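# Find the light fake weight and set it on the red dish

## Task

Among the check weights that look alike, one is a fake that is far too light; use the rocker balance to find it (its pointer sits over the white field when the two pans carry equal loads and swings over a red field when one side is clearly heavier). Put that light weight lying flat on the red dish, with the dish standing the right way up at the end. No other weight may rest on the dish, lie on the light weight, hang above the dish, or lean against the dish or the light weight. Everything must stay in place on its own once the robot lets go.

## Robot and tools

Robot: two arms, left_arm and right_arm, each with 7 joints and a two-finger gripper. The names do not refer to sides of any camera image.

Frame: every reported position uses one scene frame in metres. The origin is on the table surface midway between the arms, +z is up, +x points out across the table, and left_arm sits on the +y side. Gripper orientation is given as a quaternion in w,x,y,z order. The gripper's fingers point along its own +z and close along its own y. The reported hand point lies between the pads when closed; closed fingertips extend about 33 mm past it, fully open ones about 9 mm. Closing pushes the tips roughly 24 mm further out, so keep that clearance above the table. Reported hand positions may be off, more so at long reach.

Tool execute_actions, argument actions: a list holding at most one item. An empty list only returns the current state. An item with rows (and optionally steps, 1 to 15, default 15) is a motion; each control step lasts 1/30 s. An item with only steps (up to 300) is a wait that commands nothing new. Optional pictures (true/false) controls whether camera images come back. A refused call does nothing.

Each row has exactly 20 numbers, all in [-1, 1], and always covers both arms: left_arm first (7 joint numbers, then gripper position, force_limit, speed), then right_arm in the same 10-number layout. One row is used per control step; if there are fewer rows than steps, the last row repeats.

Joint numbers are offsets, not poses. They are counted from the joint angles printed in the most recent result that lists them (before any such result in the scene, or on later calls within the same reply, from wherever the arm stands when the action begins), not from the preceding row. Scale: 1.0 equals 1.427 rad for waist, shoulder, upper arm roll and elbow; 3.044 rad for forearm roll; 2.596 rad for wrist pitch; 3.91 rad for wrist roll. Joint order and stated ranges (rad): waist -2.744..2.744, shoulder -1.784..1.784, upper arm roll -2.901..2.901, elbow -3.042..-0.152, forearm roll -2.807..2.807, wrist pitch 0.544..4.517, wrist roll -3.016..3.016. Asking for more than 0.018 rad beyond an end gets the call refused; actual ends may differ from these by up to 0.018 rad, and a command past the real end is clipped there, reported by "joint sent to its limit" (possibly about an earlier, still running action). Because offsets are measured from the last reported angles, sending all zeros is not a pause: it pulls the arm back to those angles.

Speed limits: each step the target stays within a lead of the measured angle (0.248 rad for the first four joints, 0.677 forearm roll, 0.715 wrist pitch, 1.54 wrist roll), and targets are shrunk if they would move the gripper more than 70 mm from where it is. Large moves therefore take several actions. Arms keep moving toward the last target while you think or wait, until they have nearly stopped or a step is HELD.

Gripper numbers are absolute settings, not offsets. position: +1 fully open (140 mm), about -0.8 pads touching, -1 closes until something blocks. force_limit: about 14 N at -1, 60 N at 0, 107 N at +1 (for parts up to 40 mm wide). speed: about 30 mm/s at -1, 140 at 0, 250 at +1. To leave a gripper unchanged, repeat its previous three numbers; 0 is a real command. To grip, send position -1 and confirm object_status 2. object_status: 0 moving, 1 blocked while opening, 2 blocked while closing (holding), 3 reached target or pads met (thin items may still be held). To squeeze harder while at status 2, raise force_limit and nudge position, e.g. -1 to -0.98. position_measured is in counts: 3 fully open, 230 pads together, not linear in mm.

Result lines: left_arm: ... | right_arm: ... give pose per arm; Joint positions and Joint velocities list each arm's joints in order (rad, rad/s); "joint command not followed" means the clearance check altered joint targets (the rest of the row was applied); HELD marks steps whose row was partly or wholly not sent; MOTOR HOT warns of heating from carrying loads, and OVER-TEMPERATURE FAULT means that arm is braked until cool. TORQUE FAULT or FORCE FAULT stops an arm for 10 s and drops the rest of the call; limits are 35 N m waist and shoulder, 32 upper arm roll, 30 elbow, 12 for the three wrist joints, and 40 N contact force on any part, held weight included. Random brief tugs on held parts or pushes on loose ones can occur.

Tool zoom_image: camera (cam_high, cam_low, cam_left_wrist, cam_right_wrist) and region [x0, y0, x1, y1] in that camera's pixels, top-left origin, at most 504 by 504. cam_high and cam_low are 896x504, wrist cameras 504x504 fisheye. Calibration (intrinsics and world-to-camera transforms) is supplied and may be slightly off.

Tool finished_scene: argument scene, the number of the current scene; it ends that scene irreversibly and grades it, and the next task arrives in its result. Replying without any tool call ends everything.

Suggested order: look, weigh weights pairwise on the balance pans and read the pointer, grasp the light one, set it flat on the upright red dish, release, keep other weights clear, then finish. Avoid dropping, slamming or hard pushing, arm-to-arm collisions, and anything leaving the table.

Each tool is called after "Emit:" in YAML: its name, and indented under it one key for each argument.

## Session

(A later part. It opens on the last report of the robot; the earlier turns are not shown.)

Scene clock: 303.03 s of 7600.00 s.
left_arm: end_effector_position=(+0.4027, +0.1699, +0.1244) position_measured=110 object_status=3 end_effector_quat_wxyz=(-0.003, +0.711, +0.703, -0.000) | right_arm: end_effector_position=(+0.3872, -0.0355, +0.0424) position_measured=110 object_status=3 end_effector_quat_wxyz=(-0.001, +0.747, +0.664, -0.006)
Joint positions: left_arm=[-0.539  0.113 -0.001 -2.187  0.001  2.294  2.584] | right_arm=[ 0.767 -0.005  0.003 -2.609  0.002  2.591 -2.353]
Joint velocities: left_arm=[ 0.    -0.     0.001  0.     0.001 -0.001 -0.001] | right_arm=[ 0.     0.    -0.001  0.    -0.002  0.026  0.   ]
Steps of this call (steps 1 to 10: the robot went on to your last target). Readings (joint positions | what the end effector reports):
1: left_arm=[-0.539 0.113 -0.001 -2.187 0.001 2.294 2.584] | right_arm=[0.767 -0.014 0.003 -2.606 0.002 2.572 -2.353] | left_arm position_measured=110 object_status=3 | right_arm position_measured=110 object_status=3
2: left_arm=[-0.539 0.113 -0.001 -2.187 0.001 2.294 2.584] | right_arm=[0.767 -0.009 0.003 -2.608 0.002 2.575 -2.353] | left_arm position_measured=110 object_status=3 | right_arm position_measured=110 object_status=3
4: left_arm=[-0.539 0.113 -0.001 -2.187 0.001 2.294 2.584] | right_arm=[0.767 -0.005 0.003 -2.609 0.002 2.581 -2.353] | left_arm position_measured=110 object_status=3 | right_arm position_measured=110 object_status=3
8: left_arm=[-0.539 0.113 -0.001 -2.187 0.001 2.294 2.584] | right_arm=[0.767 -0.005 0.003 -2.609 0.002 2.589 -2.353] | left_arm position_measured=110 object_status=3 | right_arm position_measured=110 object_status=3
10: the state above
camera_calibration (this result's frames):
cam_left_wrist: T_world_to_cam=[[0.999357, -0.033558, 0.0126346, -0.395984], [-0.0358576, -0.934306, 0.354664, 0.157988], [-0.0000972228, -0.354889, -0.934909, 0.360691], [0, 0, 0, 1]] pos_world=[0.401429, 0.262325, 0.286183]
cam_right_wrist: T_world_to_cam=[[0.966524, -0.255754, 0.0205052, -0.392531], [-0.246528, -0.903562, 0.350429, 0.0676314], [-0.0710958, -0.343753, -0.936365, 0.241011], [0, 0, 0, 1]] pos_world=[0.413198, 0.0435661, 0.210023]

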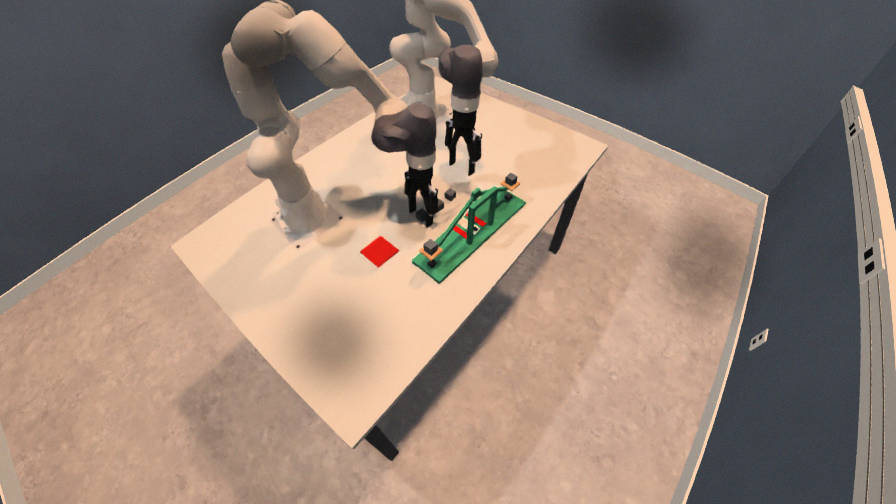

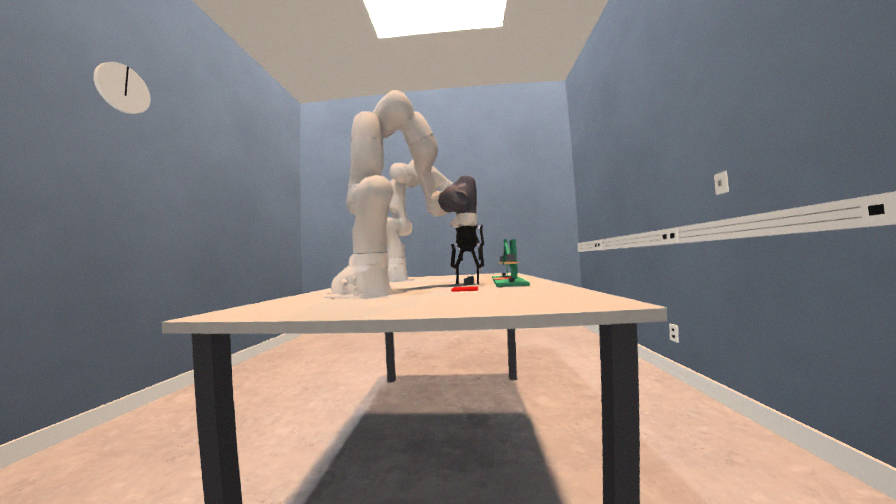

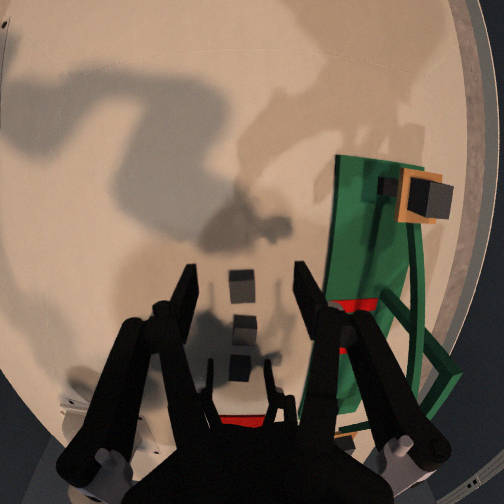

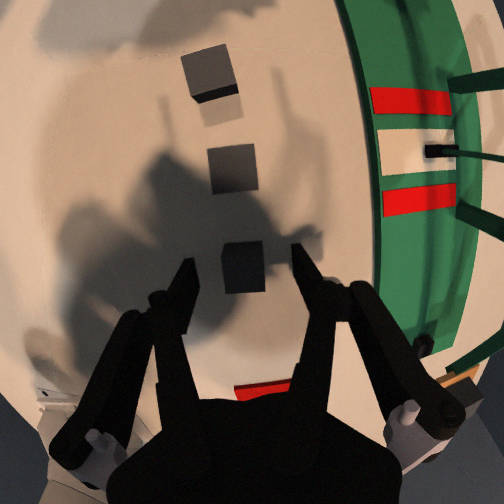

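Emit:
execute_actions:
  actions:
    - {"rows":[[-0.0001,0.0013,0,-0.0004,0,0.0021,-0.003,0.15,0,-0.3,0,0,0,0,0,0.002,0.008,0.15,0,-0.3],[-0.0004,0.0048,0,-0.0017,0,0.0078,-0.009,0.15,0,-0.3,0,0,0,0,0,0.004,0.016,0.15,0,-0.3],[-0.0008,0.0102,0,-0.0035,0,0.0162,-0.016,0.15,0,-0.3,0,0,0,0,0,0.0058,0.022,-1,0,-0.5],[-0.0013,0.0172,0,-0.006,0,0.0265,-0.023,0.15,0,-0.3,0,0,0,0,0,0.0058,0.022,-1,0,-0.5],[-0.0019,0.0255,0,-0.0088,0,0.0376,-0.028,0.15,0,-0.3,0,0,0,0,0,0.0058,0.022,-1,0,-0.5],[-0.0026,0.0346,0,-0.012,0,0.0487,-0.0302,0.15,0,-0.3,0,0,0,0,0,0.0058,0.021,-1,0,-0.5],[-0.0033,0.0443,0,-0.0153,0,0.059,-0.0302,0.15,0,-0.3,0,0,0,0,0,0.0058,0.019,-1,0,-0.5],[-0.004,0.0541,0,-0.0188,0,0.0674,-0.0302,0.15,0,-0.3,0,0,0,0,0,0.0058,0.017,-1,0,-0.5],[-0.0047,0.0638,0,-0.0221,0,0.0731,-0.0302,0.15,0,-0.3,0,0,0,0,0,0.0058,0.0155,-1,0,-0.5],[-0.0054,0.0729,0,-0.0253,0,0.0752,-0.0302,0.15,0,-0.3,0,0,0,0,0,0.0058,0.0148,-1,0,-0.5],[-0.006,0.0812,0,-0.0281,0,0.0752,-0.0302,0.15,0,-0.3,0,0,0,0,0,0.0058,0.0148,-1,0,-0.5],[-0.0065,0.0882,0,-0.0306,0,0.0752,-0.0302,0.15,0,-0.3,0,0,0,0,0,0.0058,0.0148,-1,0,-0.5],[-0.0069,0.0936,0,-0.0324,0,0.0752,-0.0302,0.15,0,-0.3,0,0,0,0,0,0.0058,0.0148,-1,0,-0.5],[-0.0072,0.0971,0,-0.0337,0,0.0752,-0.0302,0.15,0,-0.3,0,0,0,0,0,0.0058,0.0148,-1,0,-0.5],[-0.0073,0.0984,0,-0.0341,0,0.0752,-0.0302,0.15,0,-0.3,0,0,0,0,0,0.0058,0.0148,-1,0,-0.5]],"steps":15}
  pictures: false

Emit:
execute_actions:
  actions:
    - {"steps":9}
  pictures: false

Emit:
execute_actions:
  actions:
    - {"rows":[[0,0,0,0,0,0,-0.001,0.15,0,-0.3,0,-0.0032,0,0.0009,0,-0.0048,-0.002,-1,0,-0.5],[0,0,0,0,0,0,-0.002,0.15,0,-0.3,0,-0.012,0,0.0033,0,-0.0178,-0.008,-1,0,-0.5],[-0.0009,0.0012,0,0.0013,0,-0.001,-0.003,0.15,0,-0.3,-0.0027,-0.0254,0,0.007,0,-0.0369,-0.018,-1,0,-0.5],[-0.0035,0.0044,0,0.0049,0,-0.002,-0.003,0.15,0,-0.3,-0.0102,-0.0427,0,0.0117,0,-0.0602,-0.032,-1,0,-0.5],[-0.0074,0.0093,0,0.0103,0,-0.002,-0.003,0.15,0,-0.3,-0.0216,-0.0632,0,0.0173,0,-0.0855,-0.048,-1,0,-0.5],[-0.0124,0.0156,0,0.0172,0,-0.002,-0.003,0.15,0,-0.3,-0.0361,-0.086,0,0.0235,0,-0.1108,-0.064,-1,0,-0.5],[-0.0181,0.0228,0,0.0251,0,-0.002,-0.003,0.15,0,-0.3,-0.0527,-0.1099,0,0.0301,0,-0.1341,-0.079,-1,0,-0.5],[-0.0242,0.0305,0,0.0336,0,-0.002,-0.003,0.15,0,-0.3,-0.0706,-0.1343,0,0.0368,0,-0.1532,-0.091,-1,0,-0.5],[-0.0305,0.0385,0,0.0424,0,-0.002,-0.003,0.15,0,-0.3,-0.0892,-0.1582,0,0.0434,0,-0.1662,-0.099,-1,0,-0.5],[-0.0366,0.0462,0,0.0509,0,-0.002,-0.003,0.15,0,-0.3,-0.1071,-0.181,0,0.0496,0,-0.171,-0.1023,-1,0,-0.5],[-0.0423,0.0534,0,0.0588,0,-0.002,-0.003,0.15,0,-0.3,-0.1237,-0.2015,0,0.0552,0,-0.171,-0.1023,-1,0,-0.5],[-0.0473,0.0597,0,0.0657,0,-0.002,-0.003,0.15,0,-0.3,-0.1382,-0.2188,0,0.0599,0,-0.171,-0.1023,-1,0,-0.5],[-0.0512,0.0646,0,0.0711,0,-0.002,-0.003,0.15,0,-0.3,-0.1496,-0.2322,0,0.0636,0,-0.171,-0.1023,-1,0,-0.5],[-0.0538,0.0678,0,0.0747,0,-0.002,-0.003,0.15,0,-0.3,-0.1571,-0.241,0,0.066,0,-0.171,-0.1023,-1,0,-0.5],[-0.0547,0.069,0,0.076,0,-0.002,-0.003,0.15,0,-0.3,-0.1598,-0.2442,0,0.0669,0,-0.171,-0.1023,-1,0,-0.5]],"steps":15}
  pictures: false

Emit:
execute_actions:
  actions:
    - {"steps":8}
  pictures: false

Emit:
execute_actions:
  actions:
    - {"rows":[[0,0,0,0,0,0,0,-1,0,-0.5,-0.0018,0.0027,0,0.0028,0,-0.002,-0.005,-1,0,-0.5],[0,0,0,0,0,0,0,-1,0,-0.5,-0.0067,0.0103,0,0.0107,0,-0.004,-0.012,-1,0,-0.5],[0,0,0,0,0,0,0,-1,0,-0.5,-0.0142,0.0218,0,0.0228,0,-0.006,-0.02,-1,0,-0.5],[0,0,0,0,0,0,0,-1,0,-0.5,-0.0239,0.0366,0,0.0383,0,-0.008,-0.028,-1,0,-0.5],[0,0,0,0,0,0,0,-1,0,-0.5,-0.0353,0.0542,0,0.0567,0,-0.009,-0.036,-1,0,-0.5],[0,0,0,0,0,0,0,-1,0,-0.5,-0.048,0.0737,0,0.0771,0,-0.01,-0.043,-1,0,-0.5],[0,0,0,0,0,0,0,-1,0,-0.5,-0.0613,0.0942,0,0.0985,0,-0.01,-0.048,-1,0,-0.5],[0,0,0,0,0,0,0,-1,0,-0.5,-0.075,0.1151,0,0.1204,0,-0.01,-0.05,-1,0,-0.5],[0,0,0,0,0,0,0,-1,0,-0.5,-0.0883,0.1356,0,0.1418,0,-0.01,-0.05,-1,0,-0.5],[0,0,0,0,0,0,0,-1,0,-0.5,-0.101,0.1551,0,0.1622,0,-0.01,-0.05,-1,0,-0.5],[0,0,0,0,0,0,0,-1,0,-0.5,-0.1124,0.1727,0,0.1806,0,-0.01,-0.05,-1,0,-0.5],[0,0,0,0,0,0,0,-1,0,-0.5,-0.1221,0.1875,0,0.1961,0,-0.01,-0.05,-1,0,-0.5],[0,0,0,0,0,0,0,-1,0,-0.5,-0.1296,0.199,0,0.2082,0,-0.01,-0.05,-1,0,-0.5],[0,0,0,0,0,0,0,-1,0,-0.5,-0.1345,0.2066,0,0.2161,0,-0.01,-0.05,-1,0,-0.5],[0,0,0,0,0,0,0,-1,0,-0.5,-0.1363,0.2093,0,0.2189,0,-0.01,-0.05,-1,0,-0.5]],"steps":15}
  pictures: false

Emit:
execute_actions:
  actions:
    - {"steps":8}

Scene clock: 352.03 s of 7600.00 s.
left_arm: end_effector_position=(+0.3973, +0.1681, +0.0494) position_measured=110 object_status=3 end_effector_quat_wxyz=(-0.007, +0.684, +0.730, -0.001) | right_arm: end_effector_position=(+0.3908, -0.0327, +0.0438) position_measured=164 object_status=0 end_effector_quat_wxyz=(-0.001, +0.763, +0.647, +0.001)
Joint positions: left_arm=[-0.547  0.243 -0.001 -2.232  0.001  2.46   2.5  ] | right_arm=[ 0.767 -0.006  0.003 -2.608  0.002  2.604 -2.306]
Joint velocities: left_arm=[-0.015  0.229 -0.001 -0.099  0.     0.147 -0.099] | right_arm=[-0.    -0.004  0.001  0.004 -0.     0.017  0.021]
Steps of this call (steps 1 to 30: the robot went on to your last target; steps 31 to 90: nothing new was sent; then 45.50 s passed at rest; steps 91 to 105: all 15 steps of this action). Readings (joint positions | what the end effector reports):
91: left_arm=[-0.539 0.113 -0.001 -2.187 0.001 2.295 2.583] | right_arm=[0.767 -0.005 0.003 -2.609 0.002 2.595 -2.350] | left_arm position_measured=110 object_status=3 | right_arm position_measured=110 object_status=3
92: left_arm=[-0.539 0.114 -0.001 -2.187 0.001 2.298 2.581] | right_arm=[0.767 -0.005 0.003 -2.609 0.002 2.595 -2.345] | left_arm position_measured=110 object_status=3 | right_arm position_measured=110 object_status=3
94: left_arm=[-0.539 0.120 -0.001 -2.188 0.001 2.314 2.568] | right_arm=[0.767 -0.005 0.003 -2.609 0.002 2.598 -2.331] | left_arm position_measured=110 object_status=3 | right_arm position_measured=113 object_status=0
98: left_arm=[-0.541 0.157 -0.001 -2.199 0.001 2.380 2.534] | right_arm=[0.767 -0.005 0.003 -2.609 0.002 2.601 -2.313] | left_arm position_measured=110 object_status=3 | right_arm position_measured=132 object_status=0
105: the state above

Scene clock: 352.33 s of 7600.00 s.
left_arm: end_effector_position=(+0.3978, +0.1672, +0.0428) position_measured=110 object_status=3 end_effector_quat_wxyz=(-0.005, +0.677, +0.736, -0.001) | right_arm: end_effector_position=(+0.3916, -0.0321, +0.0445) position_measured=189 object_status=0 end_effector_quat_wxyz=(-0.001, +0.764, +0.645, +0.002)
Joint positions: left_arm=[-0.548  0.255 -0.001 -2.237  0.001  2.482  2.481] | right_arm=[ 0.767 -0.006  0.003 -2.608  0.002  2.605 -2.303]
Joint velocities: left_arm=[ 0.    -0.001  0.     0.001  0.002  0.032 -0.036] | right_arm=[-0.    -0.001  0.001  0.     0.001 -0.     0.005]
Steps of this call (steps 1 to 9: the robot went on to your last target). Readings (joint positions | what the end effector reports):
1: left_arm=[-0.547 0.249 -0.001 -2.234 0.001 2.464 2.497] | right_arm=[0.767 -0.006 0.003 -2.608 0.002 2.604 -2.306] | left_arm position_measured=110 object_status=3 | right_arm position_measured=169 object_status=0
2: left_arm=[-0.547 0.253 -0.001 -2.236 0.001 2.468 2.494] | right_arm=[0.767 -0.006 0.003 -2.608 0.002 2.605 -2.305] | left_arm position_measured=110 object_status=3 | right_arm position_measured=173 object_status=0
4: left_arm=[-0.548 0.255 -0.001 -2.237 0.001 2.473 2.489] | right_arm=[0.767 -0.006 0.003 -2.608 0.002 2.605 -2.304] | left_arm position_measured=110 object_status=3 | right_arm position_measured=182 object_status=0
8: left_arm=[-0.548 0.255 -0.001 -2.237 0.001 2.481 2.482] | right_arm=[0.767 -0.006 0.003 -2.608 0.002 2.605 -2.303] | left_arm position_measured=110 object_status=3 | right_arm position_measured=189 object_status=0
9: the state above

Scene clock: 352.83 s of 7600.00 s.
left_arm: end_effector_position=(+0.3985, +0.1198, +0.0309) position_measured=110 object_status=3 end_effector_quat_wxyz=(-0.002, +0.700, +0.714, -0.000) | right_arm: end_effector_position=(+0.4380, -0.1073, +0.1871) position_measured=189 object_status=2 end_effector_quat_wxyz=(+0.004, +0.745, +0.667, +0.017)
Joint positions: left_arm=[-0.616  0.341 -0.002 -2.142  0.001  2.479  2.475] | right_arm=[ 0.565 -0.326  0.001 -2.518  0.002  2.227 -2.563]
Joint velocities: left_arm=[-0.153  0.171 -0.029  0.162 -0.001 -0.    -0.006] | right_arm=[-0.384 -0.521 -0.04   0.169 -0.001 -0.349 -0.442]
Steps of this call (steps 1 to 15: all 15 steps of this action). Readings (joint positions | what the end effector reports):
1: left_arm=[-0.548 0.255 -0.001 -2.237 0.001 2.482 2.481] | right_arm=[0.767 -0.007 0.003 -2.608 0.002 2.604 -2.303] | left_arm position_measured=110 object_status=3 | right_arm position_measured=189 object_status=0
2: left_arm=[-0.548 0.255 -0.001 -2.237 0.001 2.482 2.481] | right_arm=[0.767 -0.009 0.003 -2.607 0.002 2.597 -2.305] | left_arm position_measured=110 object_status=3 | right_arm position_measured=189 object_status=2
4: left_arm=[-0.548 0.256 -0.001 -2.235 0.001 2.482 2.479] | right_arm=[0.764 -0.027 0.003 -2.604 0.002 2.560 -2.322] | left_arm position_measured=110 object_status=3 | right_arm position_measured=189 object_status=2
8: left_arm=[-0.563 0.277 0.001 -2.210 0.001 2.480 2.477] | right_arm=[0.715 -0.122 0.007 -2.579 0.002 2.408 -2.411] | left_arm position_measured=110 object_status=3 | right_arm position_measured=189 object_status=2
15: the state above

Scene clock: 353.10 s of 7600.00 s.
left_arm: end_effector_position=(+0.3977, +0.1128, +0.0295) position_measured=110 object_status=3 end_effector_quat_wxyz=(-0.001, +0.703, +0.711, -0.000) | right_arm: end_effector_position=(+0.4351, -0.1207, +0.1978) position_measured=189 object_status=2 end_effector_quat_wxyz=(+0.002, +0.727, +0.687, +0.010)
Joint positions: left_arm=[-0.626  0.352 -0.003 -2.13   0.001  2.479  2.474] | right_arm=[ 0.542 -0.355  0.    -2.511  0.002  2.177 -2.641]
Joint velocities: left_arm=[ 0.001  0.001  0.003  0.008 -0.     0.    -0.001] | right_arm=[-0.005 -0.     0.    -0.005  0.    -0.086 -0.184]
Steps of this call (steps 1 to 8: the robot went on to your last target). Readings (joint positions | what the end effector reports):
1: left_arm=[-0.620 0.346 -0.002 -2.138 0.001 2.479 2.475] | right_arm=[0.555 -0.340 0.000 -2.514 0.002 2.217 -2.577] | left_arm position_measured=110 object_status=3 | right_arm position_measured=189 object_status=2
2: left_arm=[-0.623 0.349 -0.003 -2.135 0.001 2.479 2.475] | right_arm=[0.549 -0.349 0.000 -2.511 0.002 2.208 -2.589] | left_arm position_measured=110 object_status=3 | right_arm position_measured=189 object_status=2
4: left_arm=[-0.626 0.351 -0.003 -2.132 0.001 2.479 2.475] | right_arm=[0.543 -0.355 0.000 -2.510 0.002 2.194 -2.611] | left_arm position_measured=110 object_status=3 | right_arm position_measured=189 object_status=2
8: the state above

Scene clock: 353.60 s of 7600.00 s.
left_arm: end_effector_position=(+0.3977, +0.1128, +0.0295) position_measured=173 object_status=0 end_effector_quat_wxyz=(-0.001, +0.703, +0.711, -0.000) | right_arm: end_effector_position=(+0.5446, -0.1682, +0.1970) position_measured=189 object_status=2 end_effector_quat_wxyz=(+0.001, +0.741, +0.672, +0.005)
Joint positions: left_arm=[-0.626  0.352 -0.003 -2.13   0.001  2.479  2.474] | right_arm=[ 0.366 -0.083 -0.    -2.23   0.002  2.156 -2.777]
Joint velocities: left_arm=[ 0.001 -0.001  0.002 -0.     0.001 -0.001 -0.001] | right_arm=[-0.278  0.402 -0.036  0.377  0.     0.    -0.178]
Steps of this call (steps 1 to 15: all 15 steps of this action). Readings (joint positions | what the end effector reports):
1: left_arm=[-0.626 0.352 -0.003 -2.130 0.001 2.479 2.474] | right_arm=[0.541 -0.354 0.000 -2.511 0.002 2.176 -2.643] | left_arm position_measured=110 object_status=0 | right_arm position_measured=189 object_status=2
2: left_arm=[-0.626 0.352 -0.003 -2.130 0.001 2.479 2.474] | right_arm=[0.540 -0.351 0.000 -2.508 0.002 2.175 -2.647] | left_arm position_measured=113 object_status=0 | right_arm position_measured=189 object_status=2
4: left_arm=[-0.626 0.352 -0.003 -2.130 0.001 2.479 2.474] | right_arm=[0.530 -0.334 0.001 -2.488 0.002 2.170 -2.663] | left_arm position_measured=123 object_status=0 | right_arm position_measured=189 object_status=2
8: left_arm=[-0.626 0.352 -0.003 -2.130 0.001 2.479 2.474] | right_arm=[0.476 -0.250 0.003 -2.400 0.002 2.160 -2.714] | left_arm position_measured=141 object_status=0 | right_arm position_measured=189 object_status=2
15: the state above

Scene clock: 353.87 s of 7600.00 s.
left_arm: end_effector_position=(+0.3978, +0.1127, +0.0296) position_measured=189 object_status=0 end_effector_quat_wxyz=(-0.001, +0.703, +0.711, -0.000) | right_arm: end_effector_position=(+0.5553, -0.1754, +0.1962) position_measured=189 object_status=2 end_effector_quat_wxyz=(+0.001, +0.736, +0.677, +0.005)
Joint positions: left_arm=[-0.626  0.352 -0.003 -2.13   0.001  2.479  2.474] | right_arm=[ 0.349 -0.057 -0.002 -2.202  0.002  2.154 -2.808]
Joint velocities: left_arm=[ 0.     0.001  0.002 -0.    -0.     0.    -0.   ] | right_arm=[-0.    -0.001  0.001  0.017 -0.    -0.003 -0.075]
Steps of this call (steps 1 to 8: the robot went on to your last target). Readings (joint positions | what the end effector reports):
1: left_arm=[-0.626 0.352 -0.003 -2.130 0.001 2.479 2.474] | right_arm=[0.358 -0.072 -0.002 -2.220 0.002 2.156 -2.782] | left_arm position_measured=178 object_status=0 | right_arm position_measured=189 object_status=2
2: left_arm=[-0.626 0.352 -0.003 -2.130 0.001 2.479 2.474] | right_arm=[0.353 -0.065 -0.002 -2.214 0.002 2.156 -2.788] | left_arm position_measured=182 object_status=0 | right_arm position_measured=189 object_status=2
4: left_arm=[-0.626 0.352 -0.003 -2.130 0.001 2.479 2.474] | right_arm=[0.349 -0.059 -0.002 -2.207 0.002 2.155 -2.796] | left_arm position_measured=189 object_status=0 | right_arm position_measured=189 object_status=2
8: the state above
camera_calibration (this result's frames):
cam_left_wrist: T_world_to_cam=[[0.999821, -0.0117806, 0.0148058, -0.394476], [-0.0162867, -0.934133, 0.356554, 0.130139], [0.00963017, -0.356731, -0.934157, 0.248148], [0, 0, 0, 1]] pos_world=[0.394135, 0.205442, 0.191248]
cam_right_wrist: T_world_to_cam=[[0.974026, -0.22351, 0.0362837, -0.595546], [-0.222543, -0.915325, 0.33564, -0.0837458], [-0.0418075, -0.334997, -0.941291, 0.335189], [0, 0, 0, 1]] pos_world=[0.575453, -0.0974776, 0.365228]

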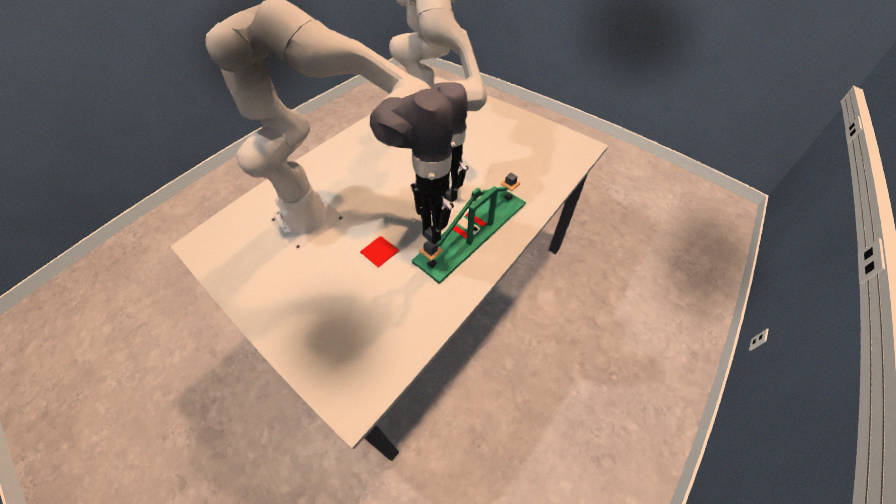

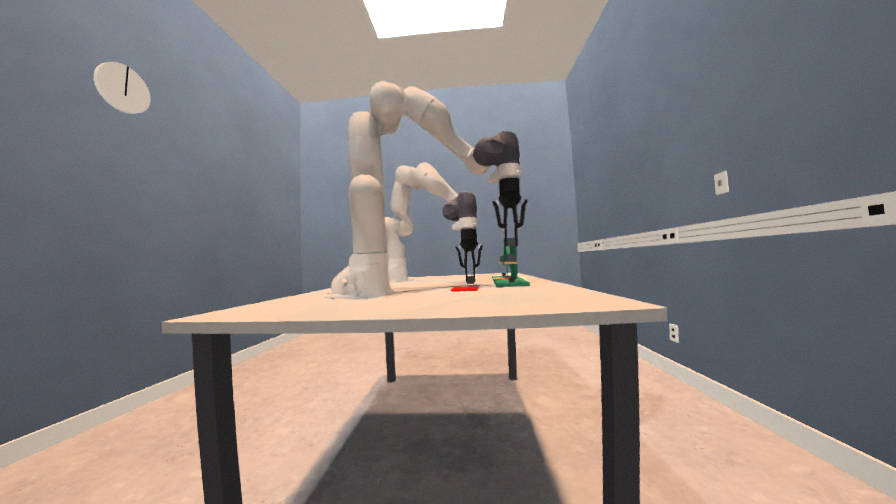

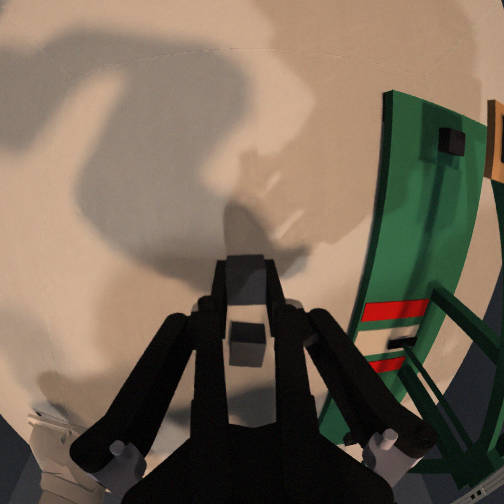

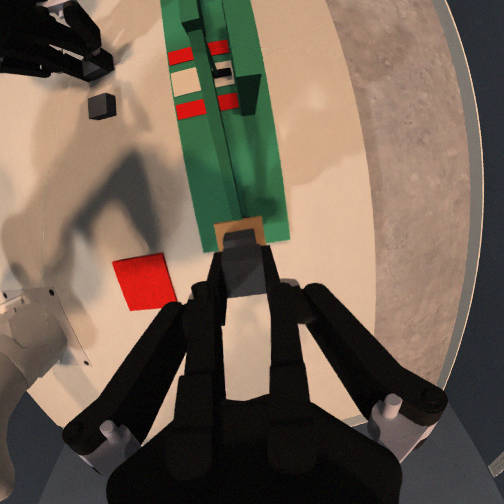

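Emit:
execute_actions:
  actions:
    - {"rows":[[0,-0.0018,0,0.0013,0,-0.002,0.001,-1,0,-0.5,-0.001,0,0,0,0,-0.001,-0.004,-1,0,-0.5],[0,-0.0069,0,0.0051,0,-0.01,0.005,-1,0,-0.5,-0.002,0.001,0,0,0,-0.002,-0.008,-1,0,-0.5],[0.0016,-0.0147,0,0.0108,0,-0.024,0.014,-1,0,-0.5,-0.003,0.001,0,0,0,-0.003,-0.012,-1,0,-0.5],[0.0058,-0.0247,0,0.0181,0,-0.042,0.028,-1,0,-0.5,-0.004,0.001,0,0,0,-0.0037,-0.0136,-1,0,-0.5],[0.0123,-0.0366,0,0.0268,0,-0.062,0.044,-1,0,-0.5,-0.0045,0.001,0,0,0,-0.0037,-0.0136,-1,0,-0.5],[0.0207,-0.0497,0,0.0364,0,-0.082,0.059,-1,0,-0.5,-0.0045,0.001,0,0,0,-0.0037,-0.0136,-1,0,-0.5],[0.0302,-0.0636,0,0.0465,0,-0.101,0.072,-1,0,-0.5,-0.0045,0.001,0,0,0,-0.0037,-0.0136,-1,0,-0.5],[0.0404,-0.0777,0,0.0569,0,-0.117,0.082,-1,0,-0.5,-0.0045,0.001,0,0,0,-0.0037,-0.0136,-1,0,-0.5],[0.051,-0.0916,0,0.067,0,-0.128,0.089,-1,0,-0.5,-0.0045,0.001,0,0,0,-0.0037,-0.0136,-1,0,-0.5],[0.0612,-0.1047,0,0.0766,0,-0.1333,0.091,-1,0,-0.5,-0.0045,0.001,0,0,0,-0.0037,-0.0136,-1,0,-0.5],[0.0707,-0.1166,0,0.0853,0,-0.1333,0.091,-1,0,-0.5,-0.0045,0.001,0,0,0,-0.0037,-0.0136,-1,0,-0.5],[0.0791,-0.1266,0,0.0926,0,-0.1333,0.091,-1,0,-0.5,-0.0045,0.001,0,0,0,-0.0037,-0.0136,-1,0,-0.5],[0.0856,-0.1344,0,0.0983,0,-0.1333,0.091,-1,0,-0.5,-0.0045,0.001,0,0,0,-0.0037,-0.0136,-1,0,-0.5],[0.0898,-0.1395,0,0.1021,0,-0.1333,0.091,-1,0,-0.5,-0.0045,0.001,0,0,0,-0.0037,-0.0136,-1,0,-0.5],[0.0914,-0.1413,0,0.1034,0,-0.1333,0.091,-1,0,-0.5,-0.0045,0.001,0,0,0,-0.0037,-0.0136,-1,0,-0.5]],"steps":15}
  pictures: false

Emit:
execute_actions:
  actions:
    - {"steps":6}
  pictures: false

Emit:
execute_actions:
  actions:
    - {"rows":[[0.0016,0.0022,0,0.0031,0,-0.003,0.004,-1,0,-0.5,0,0,0,0,0,0,0,-1,0,-0.5],[0.0061,0.0082,0,0.0118,0,-0.007,0.008,-1,0,-0.5,0,0,0,0,0,0,0,-1,0,-0.5],[0.0129,0.0175,0,0.0251,0,-0.012,0.012,-1,0,-0.5,0,0,0,0,0,0,0,-1,0,-0.5],[0.0217,0.0294,0,0.0423,0,-0.018,0.015,-1,0,-0.5,0,0,0,0,0,0,0,-1,0,-0.5],[0.0321,0.0436,0,0.0625,0,-0.025,0.017,-1,0,-0.5,0,0,0,0,0,0,0,-1,0,-0.5],[0.0437,0.0592,0,0.085,0,-0.032,0.017,-1,0,-0.5,0,0,0,0,0,0,0,-1,0,-0.5],[0.0558,0.0757,0,0.1087,0,-0.038,0.017,-1,0,-0.5,0,0,0,0,0,0,0,-1,0,-0.5],[0.0683,0.0925,0,0.1328,0,-0.043,0.017,-1,0,-0.5,0,0,0,0,0,0,0,-1,0,-0.5],[0.0804,0.109,0,0.1565,0,-0.046,0.017,-1,0,-0.5,0,0,0,0,0,0,0,-1,0,-0.5],[0.092,0.1246,0,0.179,0,-0.048,0.017,-1,0,-0.5,0,0,0,0,0,0,0,-1,0,-0.5],[0.1024,0.1388,0,0.1992,0,-0.048,0.017,-1,0,-0.5,0,0,0,0,0,0,0,-1,0,-0.5],[0.1112,0.1507,0,0.2164,0,-0.048,0.017,-1,0,-0.5,0,0,0,0,0,0,0,-1,0,-0.5],[0.118,0.16,0,0.2297,0,-0.048,0.017,-1,0,-0.5,0,0,0,0,0,0,0,-1,0,-0.5],[0.1225,0.166,0,0.2384,0,-0.048,0.017,-1,0,-0.5,0,0,0,0,0,0,0,-1,0,-0.5],[0.125,0.1682,0,0.243,0,-0.048,0.017,-1,0,-0.5,0,0,0,0,0,0,0,-1,0,-0.5]],"steps":15}
  pictures: false

Emit:
execute_actions:
  actions:
    - {"steps":10}

Emit:
zoom_image:
  camera: "cam_left_wrist"
  region: [190, 200, 300, 320]

Emit:
zoom_image:
  camera: "cam_right_wrist"
  region: [190, 200, 300, 320]

Scene clock: 384.53 s of 7600.00 s.
left_arm: end_effector_position=(+0.4540, +0.1580, +0.1704) position_measured=189 object_status=2 end_effector_quat_wxyz=(+0.013, +0.743, +0.669, +0.004) | right_arm: end_effector_position=(+0.5539, -0.1780, +0.1957) position_measured=189 object_status=2 end_effector_quat_wxyz=(-0.000, +0.723, +0.690, +0.002)
Joint positions: left_arm=[-0.509  0.166 -0.001 -1.994  0.001  2.187  2.707] | right_arm=[ 0.345 -0.057 -0.002 -2.201  0.002  2.147 -2.85 ]
Joint velocities: left_arm=[ 0.262 -0.367  0.058  0.255 -0.001 -0.273  0.393] | right_arm=[-0.    -0.     0.001  0.001 -0.001 -0.002 -0.02 ]
Steps of this call (steps 1 to 30: the robot went on to your last target; steps 31 to 90: nothing new was sent; then 27.17 s passed at rest; steps 91 to 105: all 15 steps of this action). Readings (joint positions | what the end effector reports):
91: left_arm=[-0.626 0.352 -0.003 -2.130 0.001 2.479 2.474] | right_arm=[0.349 -0.057 -0.002 -2.201 0.002 2.153 -2.831] | left_arm position_measured=189 object_status=2 | right_arm position_measured=189 object_status=2
92: left_arm=[-0.626 0.351 -0.003 -2.129 0.001 2.475 2.476] | right_arm=[0.349 -0.057 -0.002 -2.201 0.002 2.153 -2.831] | left_arm position_measured=189 object_status=2 | right_arm position_measured=189 object_status=2
94: left_arm=[-0.625 0.344 -0.003 -2.123 0.001 2.449 2.490] | right_arm=[0.348 -0.057 -0.002 -2.201 0.002 2.151 -2.835] | left_arm position_measured=189 object_status=2 | right_arm position_measured=189 object_status=2
98: left_arm=[-0.599 0.294 -0.007 -2.086 0.001 2.332 2.572] | right_arm=[0.345 -0.057 -0.002 -2.201 0.002 2.149 -2.843] | left_arm position_measured=189 object_status=2 | right_arm position_measured=189 object_status=2
105: the state above

Scene clock: 384.73 s of 7600.00 s.
left_arm: end_effector_position=(+0.4579, +0.1679, +0.1847) position_measured=189 object_status=2 end_effector_quat_wxyz=(+0.012, +0.756, +0.654, +0.005) | right_arm: end_effector_position=(+0.5538, -0.1780, +0.1957) position_measured=189 object_status=2 end_effector_quat_wxyz=(-0.000, +0.722, +0.691, +0.001)
Joint positions: left_arm=[-0.494  0.147  0.001 -1.981  0.001  2.153  2.765] | right_arm=[ 0.345 -0.057 -0.002 -2.201  0.002  2.147 -2.853]
Joint velocities: left_arm=[ 0.     0.041 -0.027 -0.021 -0.001 -0.109  0.202] | right_arm=[ 0.    -0.001  0.001  0.     0.001 -0.001 -0.012]
Steps of this call (steps 1 to 6: the robot went on to your last target). Readings (joint positions | what the end effector reports):
1: left_arm=[-0.502 0.155 0.001 -1.987 0.001 2.178 2.720] | right_arm=[0.345 -0.057 -0.002 -2.201 0.002 2.147 -2.850] | left_arm position_measured=189 object_status=2 | right_arm position_measured=189 object_status=2
2: left_arm=[-0.497 0.149 0.002 -1.983 0.001 2.172 2.731] | right_arm=[0.345 -0.057 -0.002 -2.201 0.002 2.147 -2.851] | left_arm position_measured=189 object_status=2 | right_arm position_measured=189 object_status=2
4: left_arm=[-0.494 0.145 0.002 -1.980 0.001 2.161 2.750] | right_arm=[0.345 -0.057 -0.002 -2.201 0.002 2.147 -2.852] | left_arm position_measured=189 object_status=2 | right_arm position_measured=189 object_status=2
6: the state above

Scene clock: 385.23 s of 7600.00 s.
left_arm: end_effector_position=(+0.5630, +0.2325, +0.1816) position_measured=189 object_status=2 end_effector_quat_wxyz=(+0.004, +0.717, +0.697, +0.003) | right_arm: end_effector_position=(+0.5538, -0.1780, +0.1957) position_measured=189 object_status=2 end_effector_quat_wxyz=(-0.000, +0.722, +0.691, +0.001)
Joint positions: left_arm=[-0.331  0.367  0.003 -1.671  0.001  2.047  2.812] | right_arm=[ 0.345 -0.057 -0.002 -2.201  0.002  2.147 -2.853]
Joint velocities: left_arm=[ 0.299  0.327  0.06   0.434 -0.    -0.091  0.048] | right_arm=[ 0.001 -0.002  0.001 -0.001  0.    -0.001  0.001]
Steps of this call (steps 1 to 15: all 15 steps of this action). Readings (joint positions | what the end effector reports):
1: left_arm=[-0.494 0.148 0.000 -1.981 0.001 2.151 2.766] | right_arm=[0.345 -0.057 -0.002 -2.201 0.002 2.147 -2.853] | left_arm position_measured=189 object_status=2 | right_arm position_measured=189 object_status=2
2: left_arm=[-0.493 0.151 -0.000 -1.978 0.001 2.148 2.769] | right_arm=[0.345 -0.057 -0.002 -2.201 0.002 2.147 -2.853] | left_arm position_measured=189 object_status=2 | right_arm position_measured=189 object_status=2
4: left_arm=[-0.484 0.166 -0.002 -1.956 0.001 2.136 2.777] | right_arm=[0.345 -0.057 -0.002 -2.201 0.002 2.147 -2.853] | left_arm position_measured=189 object_status=2 | right_arm position_measured=189 object_status=2
8: left_arm=[-0.438 0.232 -0.005 -1.858 0.001 2.095 2.795] | right_arm=[0.345 -0.057 -0.002 -2.201 0.002 2.147 -2.853] | left_arm position_measured=189 object_status=2 | right_arm position_measured=189 object_status=2
15: the state above

Scene clock: 385.57 s of 7600.00 s.
left_arm: end_effector_position=(+0.5724, +0.2411, +0.1823) position_measured=189 object_status=2 end_effector_quat_wxyz=(+0.003, +0.714, +0.700, +0.002) | right_arm: end_effector_position=(+0.5538, -0.1780, +0.1957) position_measured=189 object_status=2 end_effector_quat_wxyz=(-0.000, +0.722, +0.691, +0.001)
Joint positions: left_arm=[-0.314  0.387  0.003 -1.637  0.001  2.032  2.822] | right_arm=[ 0.345 -0.057 -0.002 -2.201  0.002  2.147 -2.853]
Joint velocities: left_arm=[-0.012 -0.    -0.015  0.007  0.    -0.016  0.016] | right_arm=[ 0.001  0.     0.001  0.    -0.001 -0.001  0.   ]
Steps of this call (steps 1 to 10: the robot went on to your last target). Readings (joint positions | what the end effector reports):
1: left_arm=[-0.323 0.375 0.005 -1.660 0.001 2.045 2.814] | right_arm=[0.345 -0.057 -0.002 -2.201 0.002 2.147 -2.853] | left_arm position_measured=189 object_status=2 | right_arm position_measured=189 object_status=2
2: left_arm=[-0.317 0.381 0.006 -1.652 0.001 2.042 2.815] | right_arm=[0.345 -0.057 -0.002 -2.201 0.002 2.147 -2.853] | left_arm position_measured=189 object_status=2 | right_arm position_measured=189 object_status=2
4: left_arm=[-0.312 0.386 0.007 -1.644 0.001 2.038 2.817] | right_arm=[0.345 -0.057 -0.002 -2.201 0.002 2.147 -2.853] | left_arm position_measured=189 object_status=2 | right_arm position_measured=189 object_status=2
8: left_arm=[-0.313 0.387 0.004 -1.638 0.001 2.033 2.821] | right_arm=[0.345 -0.057 -0.002 -2.201 0.002 2.147 -2.853] | left_arm position_measured=189 object_status=2 | right_arm position_measured=189 object_status=2
10: the state above
camera_calibration (this result's frames):
cam_left_wrist: T_world_to_cam=[[0.998782, -0.0428151, 0.0245251, -0.563471], [-0.0487621, -0.932451, 0.357991, 0.216421], [0.00754101, -0.358751, -0.933403, 0.436461], [0, 0, 0, 1]] pos_world=[0.570046, 0.334258, 0.343736]
cam_right_wrist: T_world_to_cam=[[0.982446, -0.184104, 0.0300857, -0.591088], [-0.183307, -0.922825, 0.338811, -0.109931], [-0.0346126, -0.338378, -0.940373, 0.328983], [0, 0, 0, 1]] pos_world=[0.571948, -0.0989481, 0.364396]

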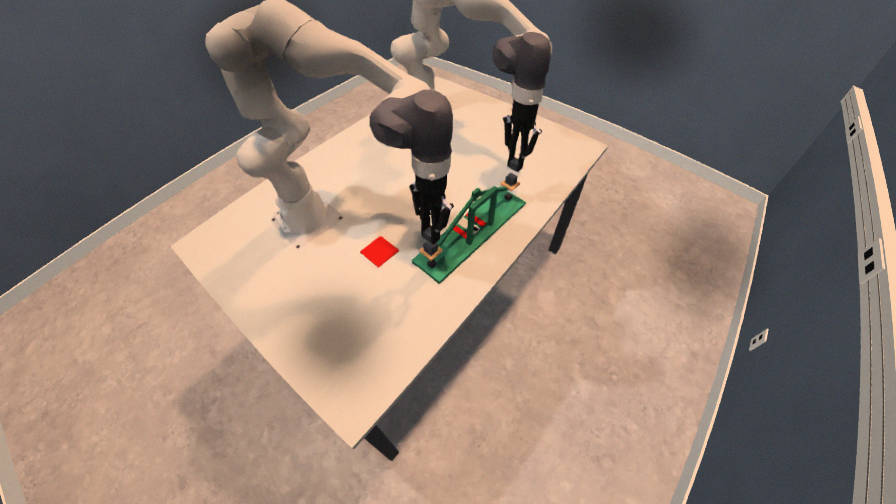

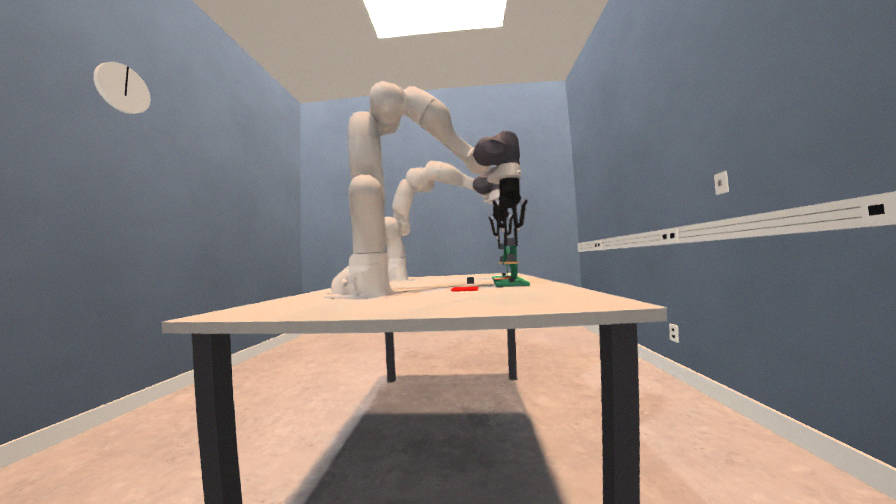

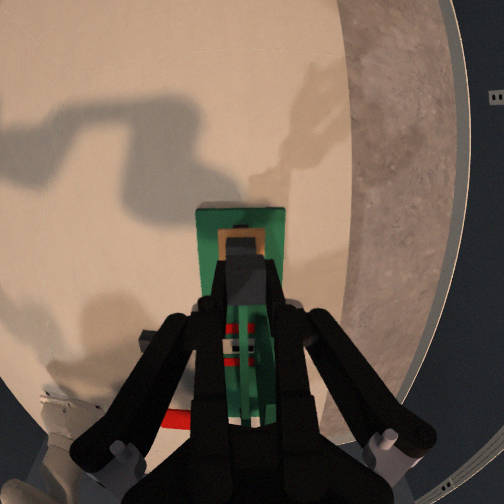

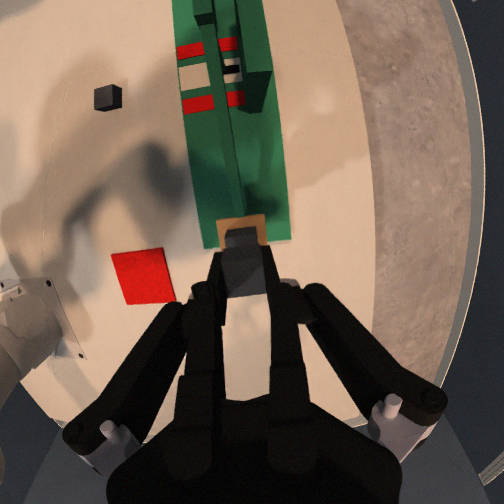

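Region (190, 200, 300, 320) of cam_left_wrist's 504x504 image, scaled by 4.200, with more detail than that image has; it fills the left 462 columns of this view, and the rest is white.

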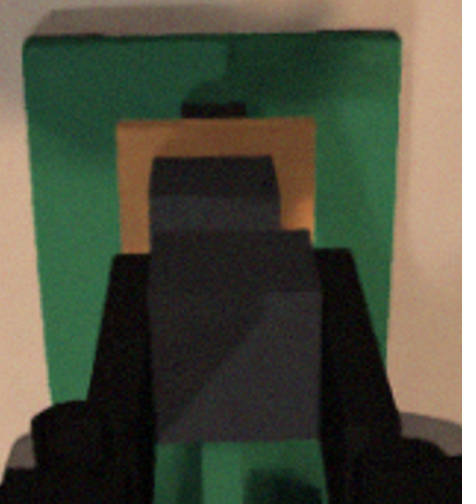

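Region (190, 200, 300, 320) of cam_right_wrist's 504x504 image, scaled by 4.200, with more detail than that image has; it fills the left 462 columns of this view, and the rest is white.

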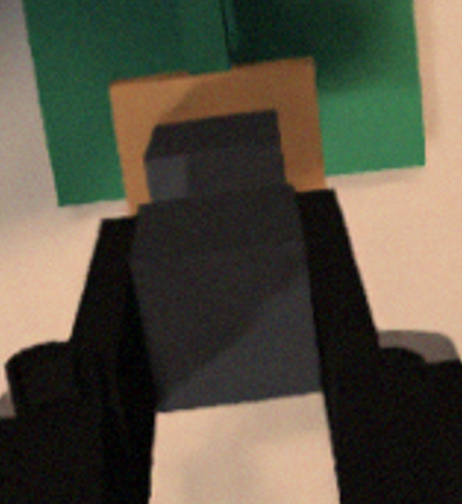

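Emit:
execute_actions:
  actions:
    - {"rows":[[-0.001,0,-0.001,0,0,0.001,0.001,-1,0,-0.5,0,0,0,0,0,0.001,-0.001,-1,0,-0.5],[-0.002,0,-0.002,-0.0005,0,0.003,0.002,-1,0,-0.5,0,0,0,0,0,0.0035,-0.002,-1,0,-0.5],[-0.003,0.0004,-0.002,-0.0012,0,0.006,0.002,-1,0,-0.5,0,0.0005,0,-0.0005,0,0.007,-0.002,-1,0,-0.5],[-0.004,0.0014,-0.002,-0.0025,0,0.0095,0.002,-1,0,-0.5,0,0.0017,0,-0.0017,0,0.011,-0.002,-1,0,-0.5],[-0.004,0.0029,-0.002,-0.0045,0,0.013,0.002,-1,0,-0.5,0,0.0036,0,-0.0037,0,0.015,-0.002,-1,0,-0.5],[-0.004,0.0049,-0.002,-0.007,0,0.0165,0.002,-1,0,-0.5,0,0.006,0,-0.0062,0,0.019,-0.002,-1,0,-0.5],[-0.004,0.0072,-0.002,-0.0098,0,0.02,0.002,-1,0,-0.5,0,0.0088,0,-0.009,0,0.023,-0.002,-1,0,-0.5],[-0.004,0.0096,-0.002,-0.0128,0,0.023,0.002,-1,0,-0.5,0,0.0118,0,-0.0121,0,0.0265,-0.002,-1,0,-0.5],[-0.004,0.0121,-0.002,-0.016,0,0.025,0.002,-1,0,-0.5,0,0.0148,0,-0.0152,0,0.0288,-0.002,-1,0,-0.5],[-0.004,0.0145,-0.002,-0.0192,0,0.0255,0.002,-1,0,-0.5,0,0.0178,0,-0.0183,0,0.0293,-0.002,-1,0,-0.5],[-0.004,0.0168,-0.002,-0.0222,0,0.0255,0.002,-1,0,-0.5,0,0.0206,0,-0.0211,0,0.0293,-0.002,-1,0,-0.5],[-0.004,0.0188,-0.002,-0.0248,0,0.0255,0.002,-1,0,-0.5,0,0.023,0,-0.0236,0,0.0293,-0.002,-1,0,-0.5],[-0.004,0.0203,-0.002,-0.0269,0,0.0255,0.002,-1,0,-0.5,0,0.0249,0,-0.0256,0,0.0293,-0.002,-1,0,-0.5],[-0.004,0.0213,-0.002,-0.0282,0,0.0255,0.002,-1,0,-0.5,0,0.0261,0,-0.0268,0,0.0293,-0.002,-1,0,-0.5],[-0.004,0.0217,-0.002,-0.0287,0,0.0255,0.002,-1,0,-0.5,0,0.0266,0,-0.0273,0,0.0293,-0.002,-1,0,-0.5]],"steps":15}
  pictures: false

Emit:
execute_actions:
  actions:
    - {"steps":8}
  pictures: false

Emit:
execute_actions:
  actions:
    - {"rows":[[0,0,0,0,0,0,0,0.15,0,-0.3,0,0,0,0,0,0,0,0.15,0,-0.3]],"steps":15}
  pictures: false

Emit:
execute_actions:
  actions:
    - {"steps":15}

Emit:
zoom_image:
  camera: "cam_high"
  region: [380, 130, 560, 290]

Scene clock: 404.93 s of 7600.00 s.
left_arm: end_effector_position=(+0.5676, +0.2383, +0.1504) position_measured=189 object_status=2 end_effector_quat_wxyz=(-0.003, +0.718, +0.696, -0.001) | right_arm: end_effector_position=(+0.5527, -0.1783, +0.1683) position_measured=189 object_status=2 end_effector_quat_wxyz=(-0.002, +0.722, +0.692, -0.001)
Joint positions: left_arm=[-0.318  0.417  0.001 -1.674  0.001  2.086  2.827] | right_arm=[ 0.345 -0.023 -0.002 -2.236  0.002  2.21  -2.854]
Joint velocities: left_arm=[-0.001  0.089 -0.001 -0.089  0.001  0.045 -0.   ] | right_arm=[ 0.     0.087  0.001 -0.078 -0.     0.053 -0.002]
Steps of this call (steps 1 to 30: the robot went on to your last target; steps 31 to 90: nothing new was sent; then 15.87 s passed at rest; steps 91 to 105: all 15 steps of this action). Readings (joint positions | what the end effector reports):
91: left_arm=[-0.315 0.387 0.002 -1.637 0.001 2.029 2.827] | right_arm=[0.345 -0.057 -0.002 -2.201 0.002 2.147 -2.853] | left_arm position_measured=189 object_status=2 | right_arm position_measured=189 object_status=2
92: left_arm=[-0.315 0.387 0.002 -1.637 0.001 2.030 2.827] | right_arm=[0.345 -0.057 -0.002 -2.201 0.002 2.148 -2.853] | left_arm position_measured=189 object_status=2 | right_arm position_measured=189 object_status=2
94: left_arm=[-0.315 0.388 0.002 -1.639 0.001 2.036 2.827] | right_arm=[0.345 -0.057 -0.002 -2.202 0.002 2.154 -2.853] | left_arm position_measured=189 object_status=2 | right_arm position_measured=189 object_status=2
98: left_arm=[-0.318 0.393 0.001 -1.647 0.001 2.059 2.827] | right_arm=[0.345 -0.051 -0.002 -2.209 0.002 2.179 -2.854] | left_arm position_measured=189 object_status=2 | right_arm position_measured=189 object_status=2
105: the state above

Scene clock: 405.20 s of 7600.00 s.
left_arm: end_effector_position=(+0.5675, +0.2383, +0.1468) position_measured=189 object_status=2 end_effector_quat_wxyz=(-0.003, +0.718, +0.696, -0.001) | right_arm: end_effector_position=(+0.5531, -0.1783, +0.1657) position_measured=189 object_status=2 end_effector_quat_wxyz=(-0.001, +0.722, +0.692, -0.000)
Joint positions: left_arm=[-0.318  0.42   0.001 -1.678  0.001  2.093  2.827] | right_arm=[ 0.345 -0.02  -0.002 -2.239  0.002  2.218 -2.855]
Joint velocities: left_arm=[ 0.     0.001 -0.    -0.004 -0.001  0.011 -0.   ] | right_arm=[ 0.    -0.001  0.001 -0.003 -0.001  0.011 -0.001]
Steps of this call (steps 1 to 8: the robot went on to your last target). Readings (joint positions | what the end effector reports):
1: left_arm=[-0.318 0.419 0.001 -1.677 0.001 2.087 2.827] | right_arm=[0.345 -0.021 -0.002 -2.238 0.002 2.211 -2.854] | left_arm position_measured=189 object_status=2 | right_arm position_measured=189 object_status=2
2: left_arm=[-0.318 0.421 0.001 -1.678 0.001 2.088 2.827] | right_arm=[0.345 -0.019 -0.002 -2.239 0.002 2.213 -2.854] | left_arm position_measured=189 object_status=2 | right_arm position_measured=189 object_status=2
4: left_arm=[-0.318 0.420 0.001 -1.678 0.001 2.091 2.827] | right_arm=[0.345 -0.020 -0.002 -2.239 0.002 2.216 -2.855] | left_arm position_measured=189 object_status=2 | right_arm position_measured=189 object_status=2
8: the state above

Scene clock: 405.70 s of 7600.00 s.
left_arm: end_effector_position=(+0.5675, +0.2383, +0.1468) position_measured=111 object_status=0 end_effector_quat_wxyz=(-0.003, +0.718, +0.696, -0.001) | right_arm: end_effector_position=(+0.5531, -0.1783, +0.1657) position_measured=111 object_status=0 end_effector_quat_wxyz=(-0.001, +0.722, +0.692, -0.000)
Joint positions: left_arm=[-0.318  0.42   0.001 -1.678  0.001  2.093  2.827] | right_arm=[ 0.345 -0.02  -0.002 -2.239  0.002  2.218 -2.855]
Joint velocities: left_arm=[ 0.002 -0.     0.     0.     0.001  0.001 -0.001] | right_arm=[ 0.001  0.001 -0.    -0.001 -0.     0.     0.001]
Steps of this call (steps 1 to 15: all 15 steps of this action). Readings (joint positions | what the end effector reports):
1: left_arm=[-0.318 0.420 0.001 -1.678 0.001 2.093 2.827] | right_arm=[0.345 -0.020 -0.002 -2.239 0.002 2.218 -2.855] | left_arm position_measured=189 object_status=0 | right_arm position_measured=189 object_status=0
2: left_arm=[-0.318 0.420 0.001 -1.678 0.001 2.093 2.827] | right_arm=[0.345 -0.020 -0.002 -2.239 0.002 2.218 -2.855] | left_arm position_measured=189 object_status=0 | right_arm position_measured=189 object_status=0
4: left_arm=[-0.318 0.420 0.001 -1.678 0.001 2.093 2.827] | right_arm=[0.345 -0.020 -0.002 -2.239 0.002 2.218 -2.855] | left_arm position_measured=173 object_status=0 | right_arm position_measured=173 object_status=0
8: left_arm=[-0.318 0.420 0.001 -1.678 0.001 2.093 2.827] | right_arm=[0.345 -0.020 -0.002 -2.239 0.002 2.218 -2.855] | left_arm position_measured=150 object_status=0 | right_arm position_measured=150 object_status=0
15: the state above

Scene clock: 406.20 s of 7600.00 s.
left_arm: end_effector_position=(+0.5675, +0.2383, +0.1468) position_measured=110 object_status=3 end_effector_quat_wxyz=(-0.003, +0.718, +0.696, -0.001) | right_arm: end_effector_position=(+0.5531, -0.1783, +0.1657) position_measured=110 object_status=3 end_effector_quat_wxyz=(-0.001, +0.722, +0.692, -0.000)
Joint positions: left_arm=[-0.318  0.42   0.001 -1.678  0.001  2.093  2.827] | right_arm=[ 0.345 -0.02  -0.002 -2.239  0.002  2.218 -2.855]
Joint velocities: left_arm=[-0.002  0.     0.001  0.001 -0.001  0.     0.   ] | right_arm=[ 0.001  0.001 -0.002 -0.     0.     0.     0.   ]
Steps of this call (steps 1 to 15: the robot went on to your last target). Readings (joint positions | what the end effector reports):
1: left_arm=[-0.318 0.420 0.001 -1.678 0.001 2.093 2.827] | right_arm=[0.345 -0.020 -0.002 -2.239 0.002 2.218 -2.855] | left_arm position_measured=110 object_status=0 | right_arm position_measured=110 object_status=0
2: left_arm=[-0.318 0.420 0.001 -1.678 0.001 2.093 2.827] | right_arm=[0.345 -0.020 -0.002 -2.239 0.002 2.218 -2.855] | left_arm position_measured=110 object_status=0 | right_arm position_measured=110 object_status=0
4: left_arm=[-0.318 0.420 0.001 -1.678 0.001 2.093 2.827] | right_arm=[0.345 -0.020 -0.002 -2.239 0.002 2.218 -2.855] | left_arm position_measured=110 object_status=0 | right_arm position_measured=110 object_status=0
8: left_arm=[-0.318 0.420 0.001 -1.678 0.001 2.093 2.827] | right_arm=[0.345 -0.020 -0.002 -2.239 0.002 2.218 -2.855] | left_arm position_measured=110 object_status=3 | right_arm position_measured=110 object_status=3
15: the state above
All arms were judged still, so your last target was given up. Only a new action makes them travel on or press farther. Fingers that are still opening or closing keep moving.
camera_calibration (this result's frames):
cam_left_wrist: T_world_to_cam=[[0.998462, -0.0541511, 0.011918, -0.553106], [-0.0548502, -0.933174, 0.355214, 0.230333], [-0.00811365, -0.355321, -0.934709, 0.410539], [0, 0, 0, 1]] pos_world=[0.56822, 0.330863, 0.308509]
cam_right_wrist: T_world_to_cam=[[0.982857, -0.182376, 0.0270314, -0.588956], [-0.180589, -0.922771, 0.340413, -0.101924], [-0.0371394, -0.339459, -0.939887, 0.301796], [0, 0, 0, 1]] pos_world=[0.571662, -0.0990168, 0.334271]

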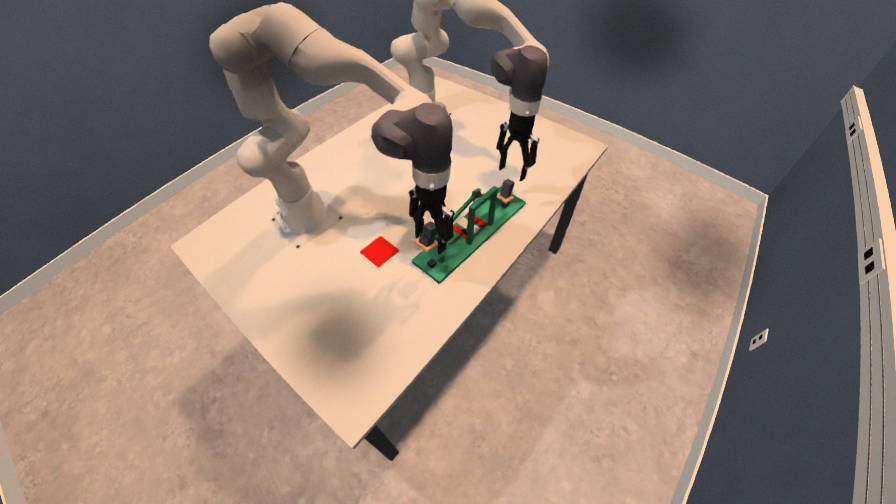

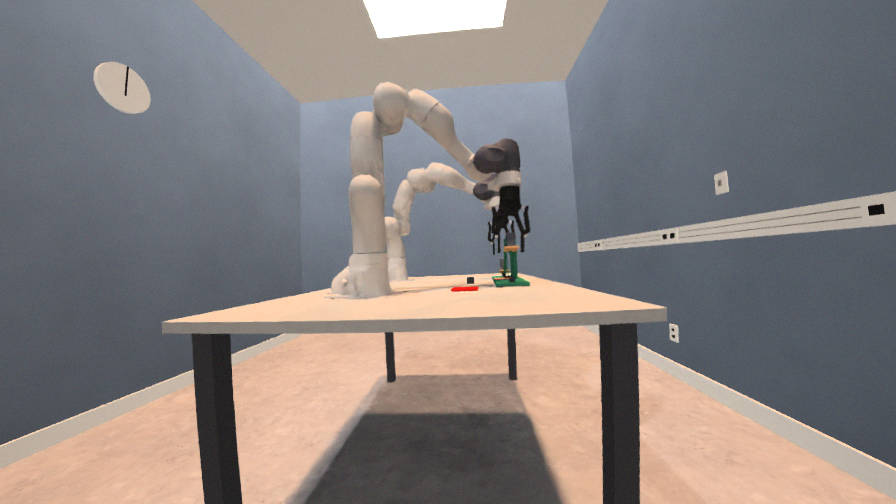

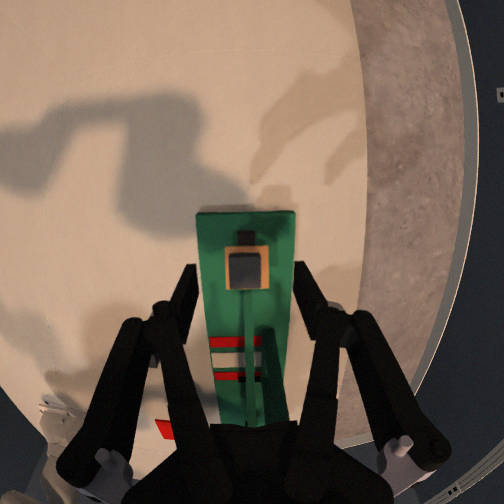

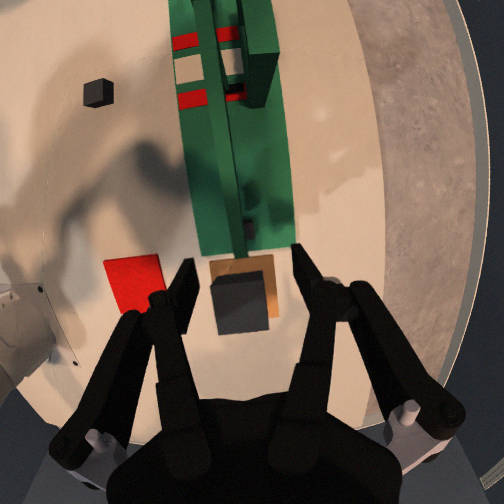

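Region (380, 130, 560, 290) of cam_high's 896x504 image, scaled by 2.800, with more detail than that image has.

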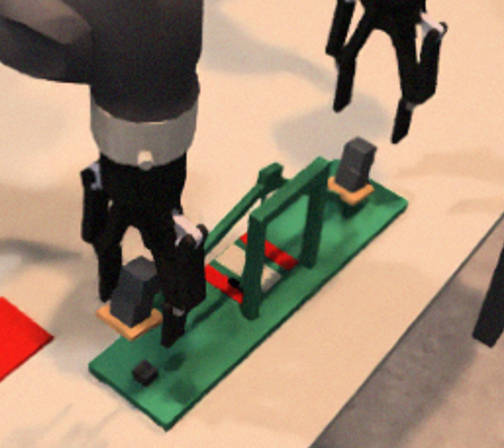

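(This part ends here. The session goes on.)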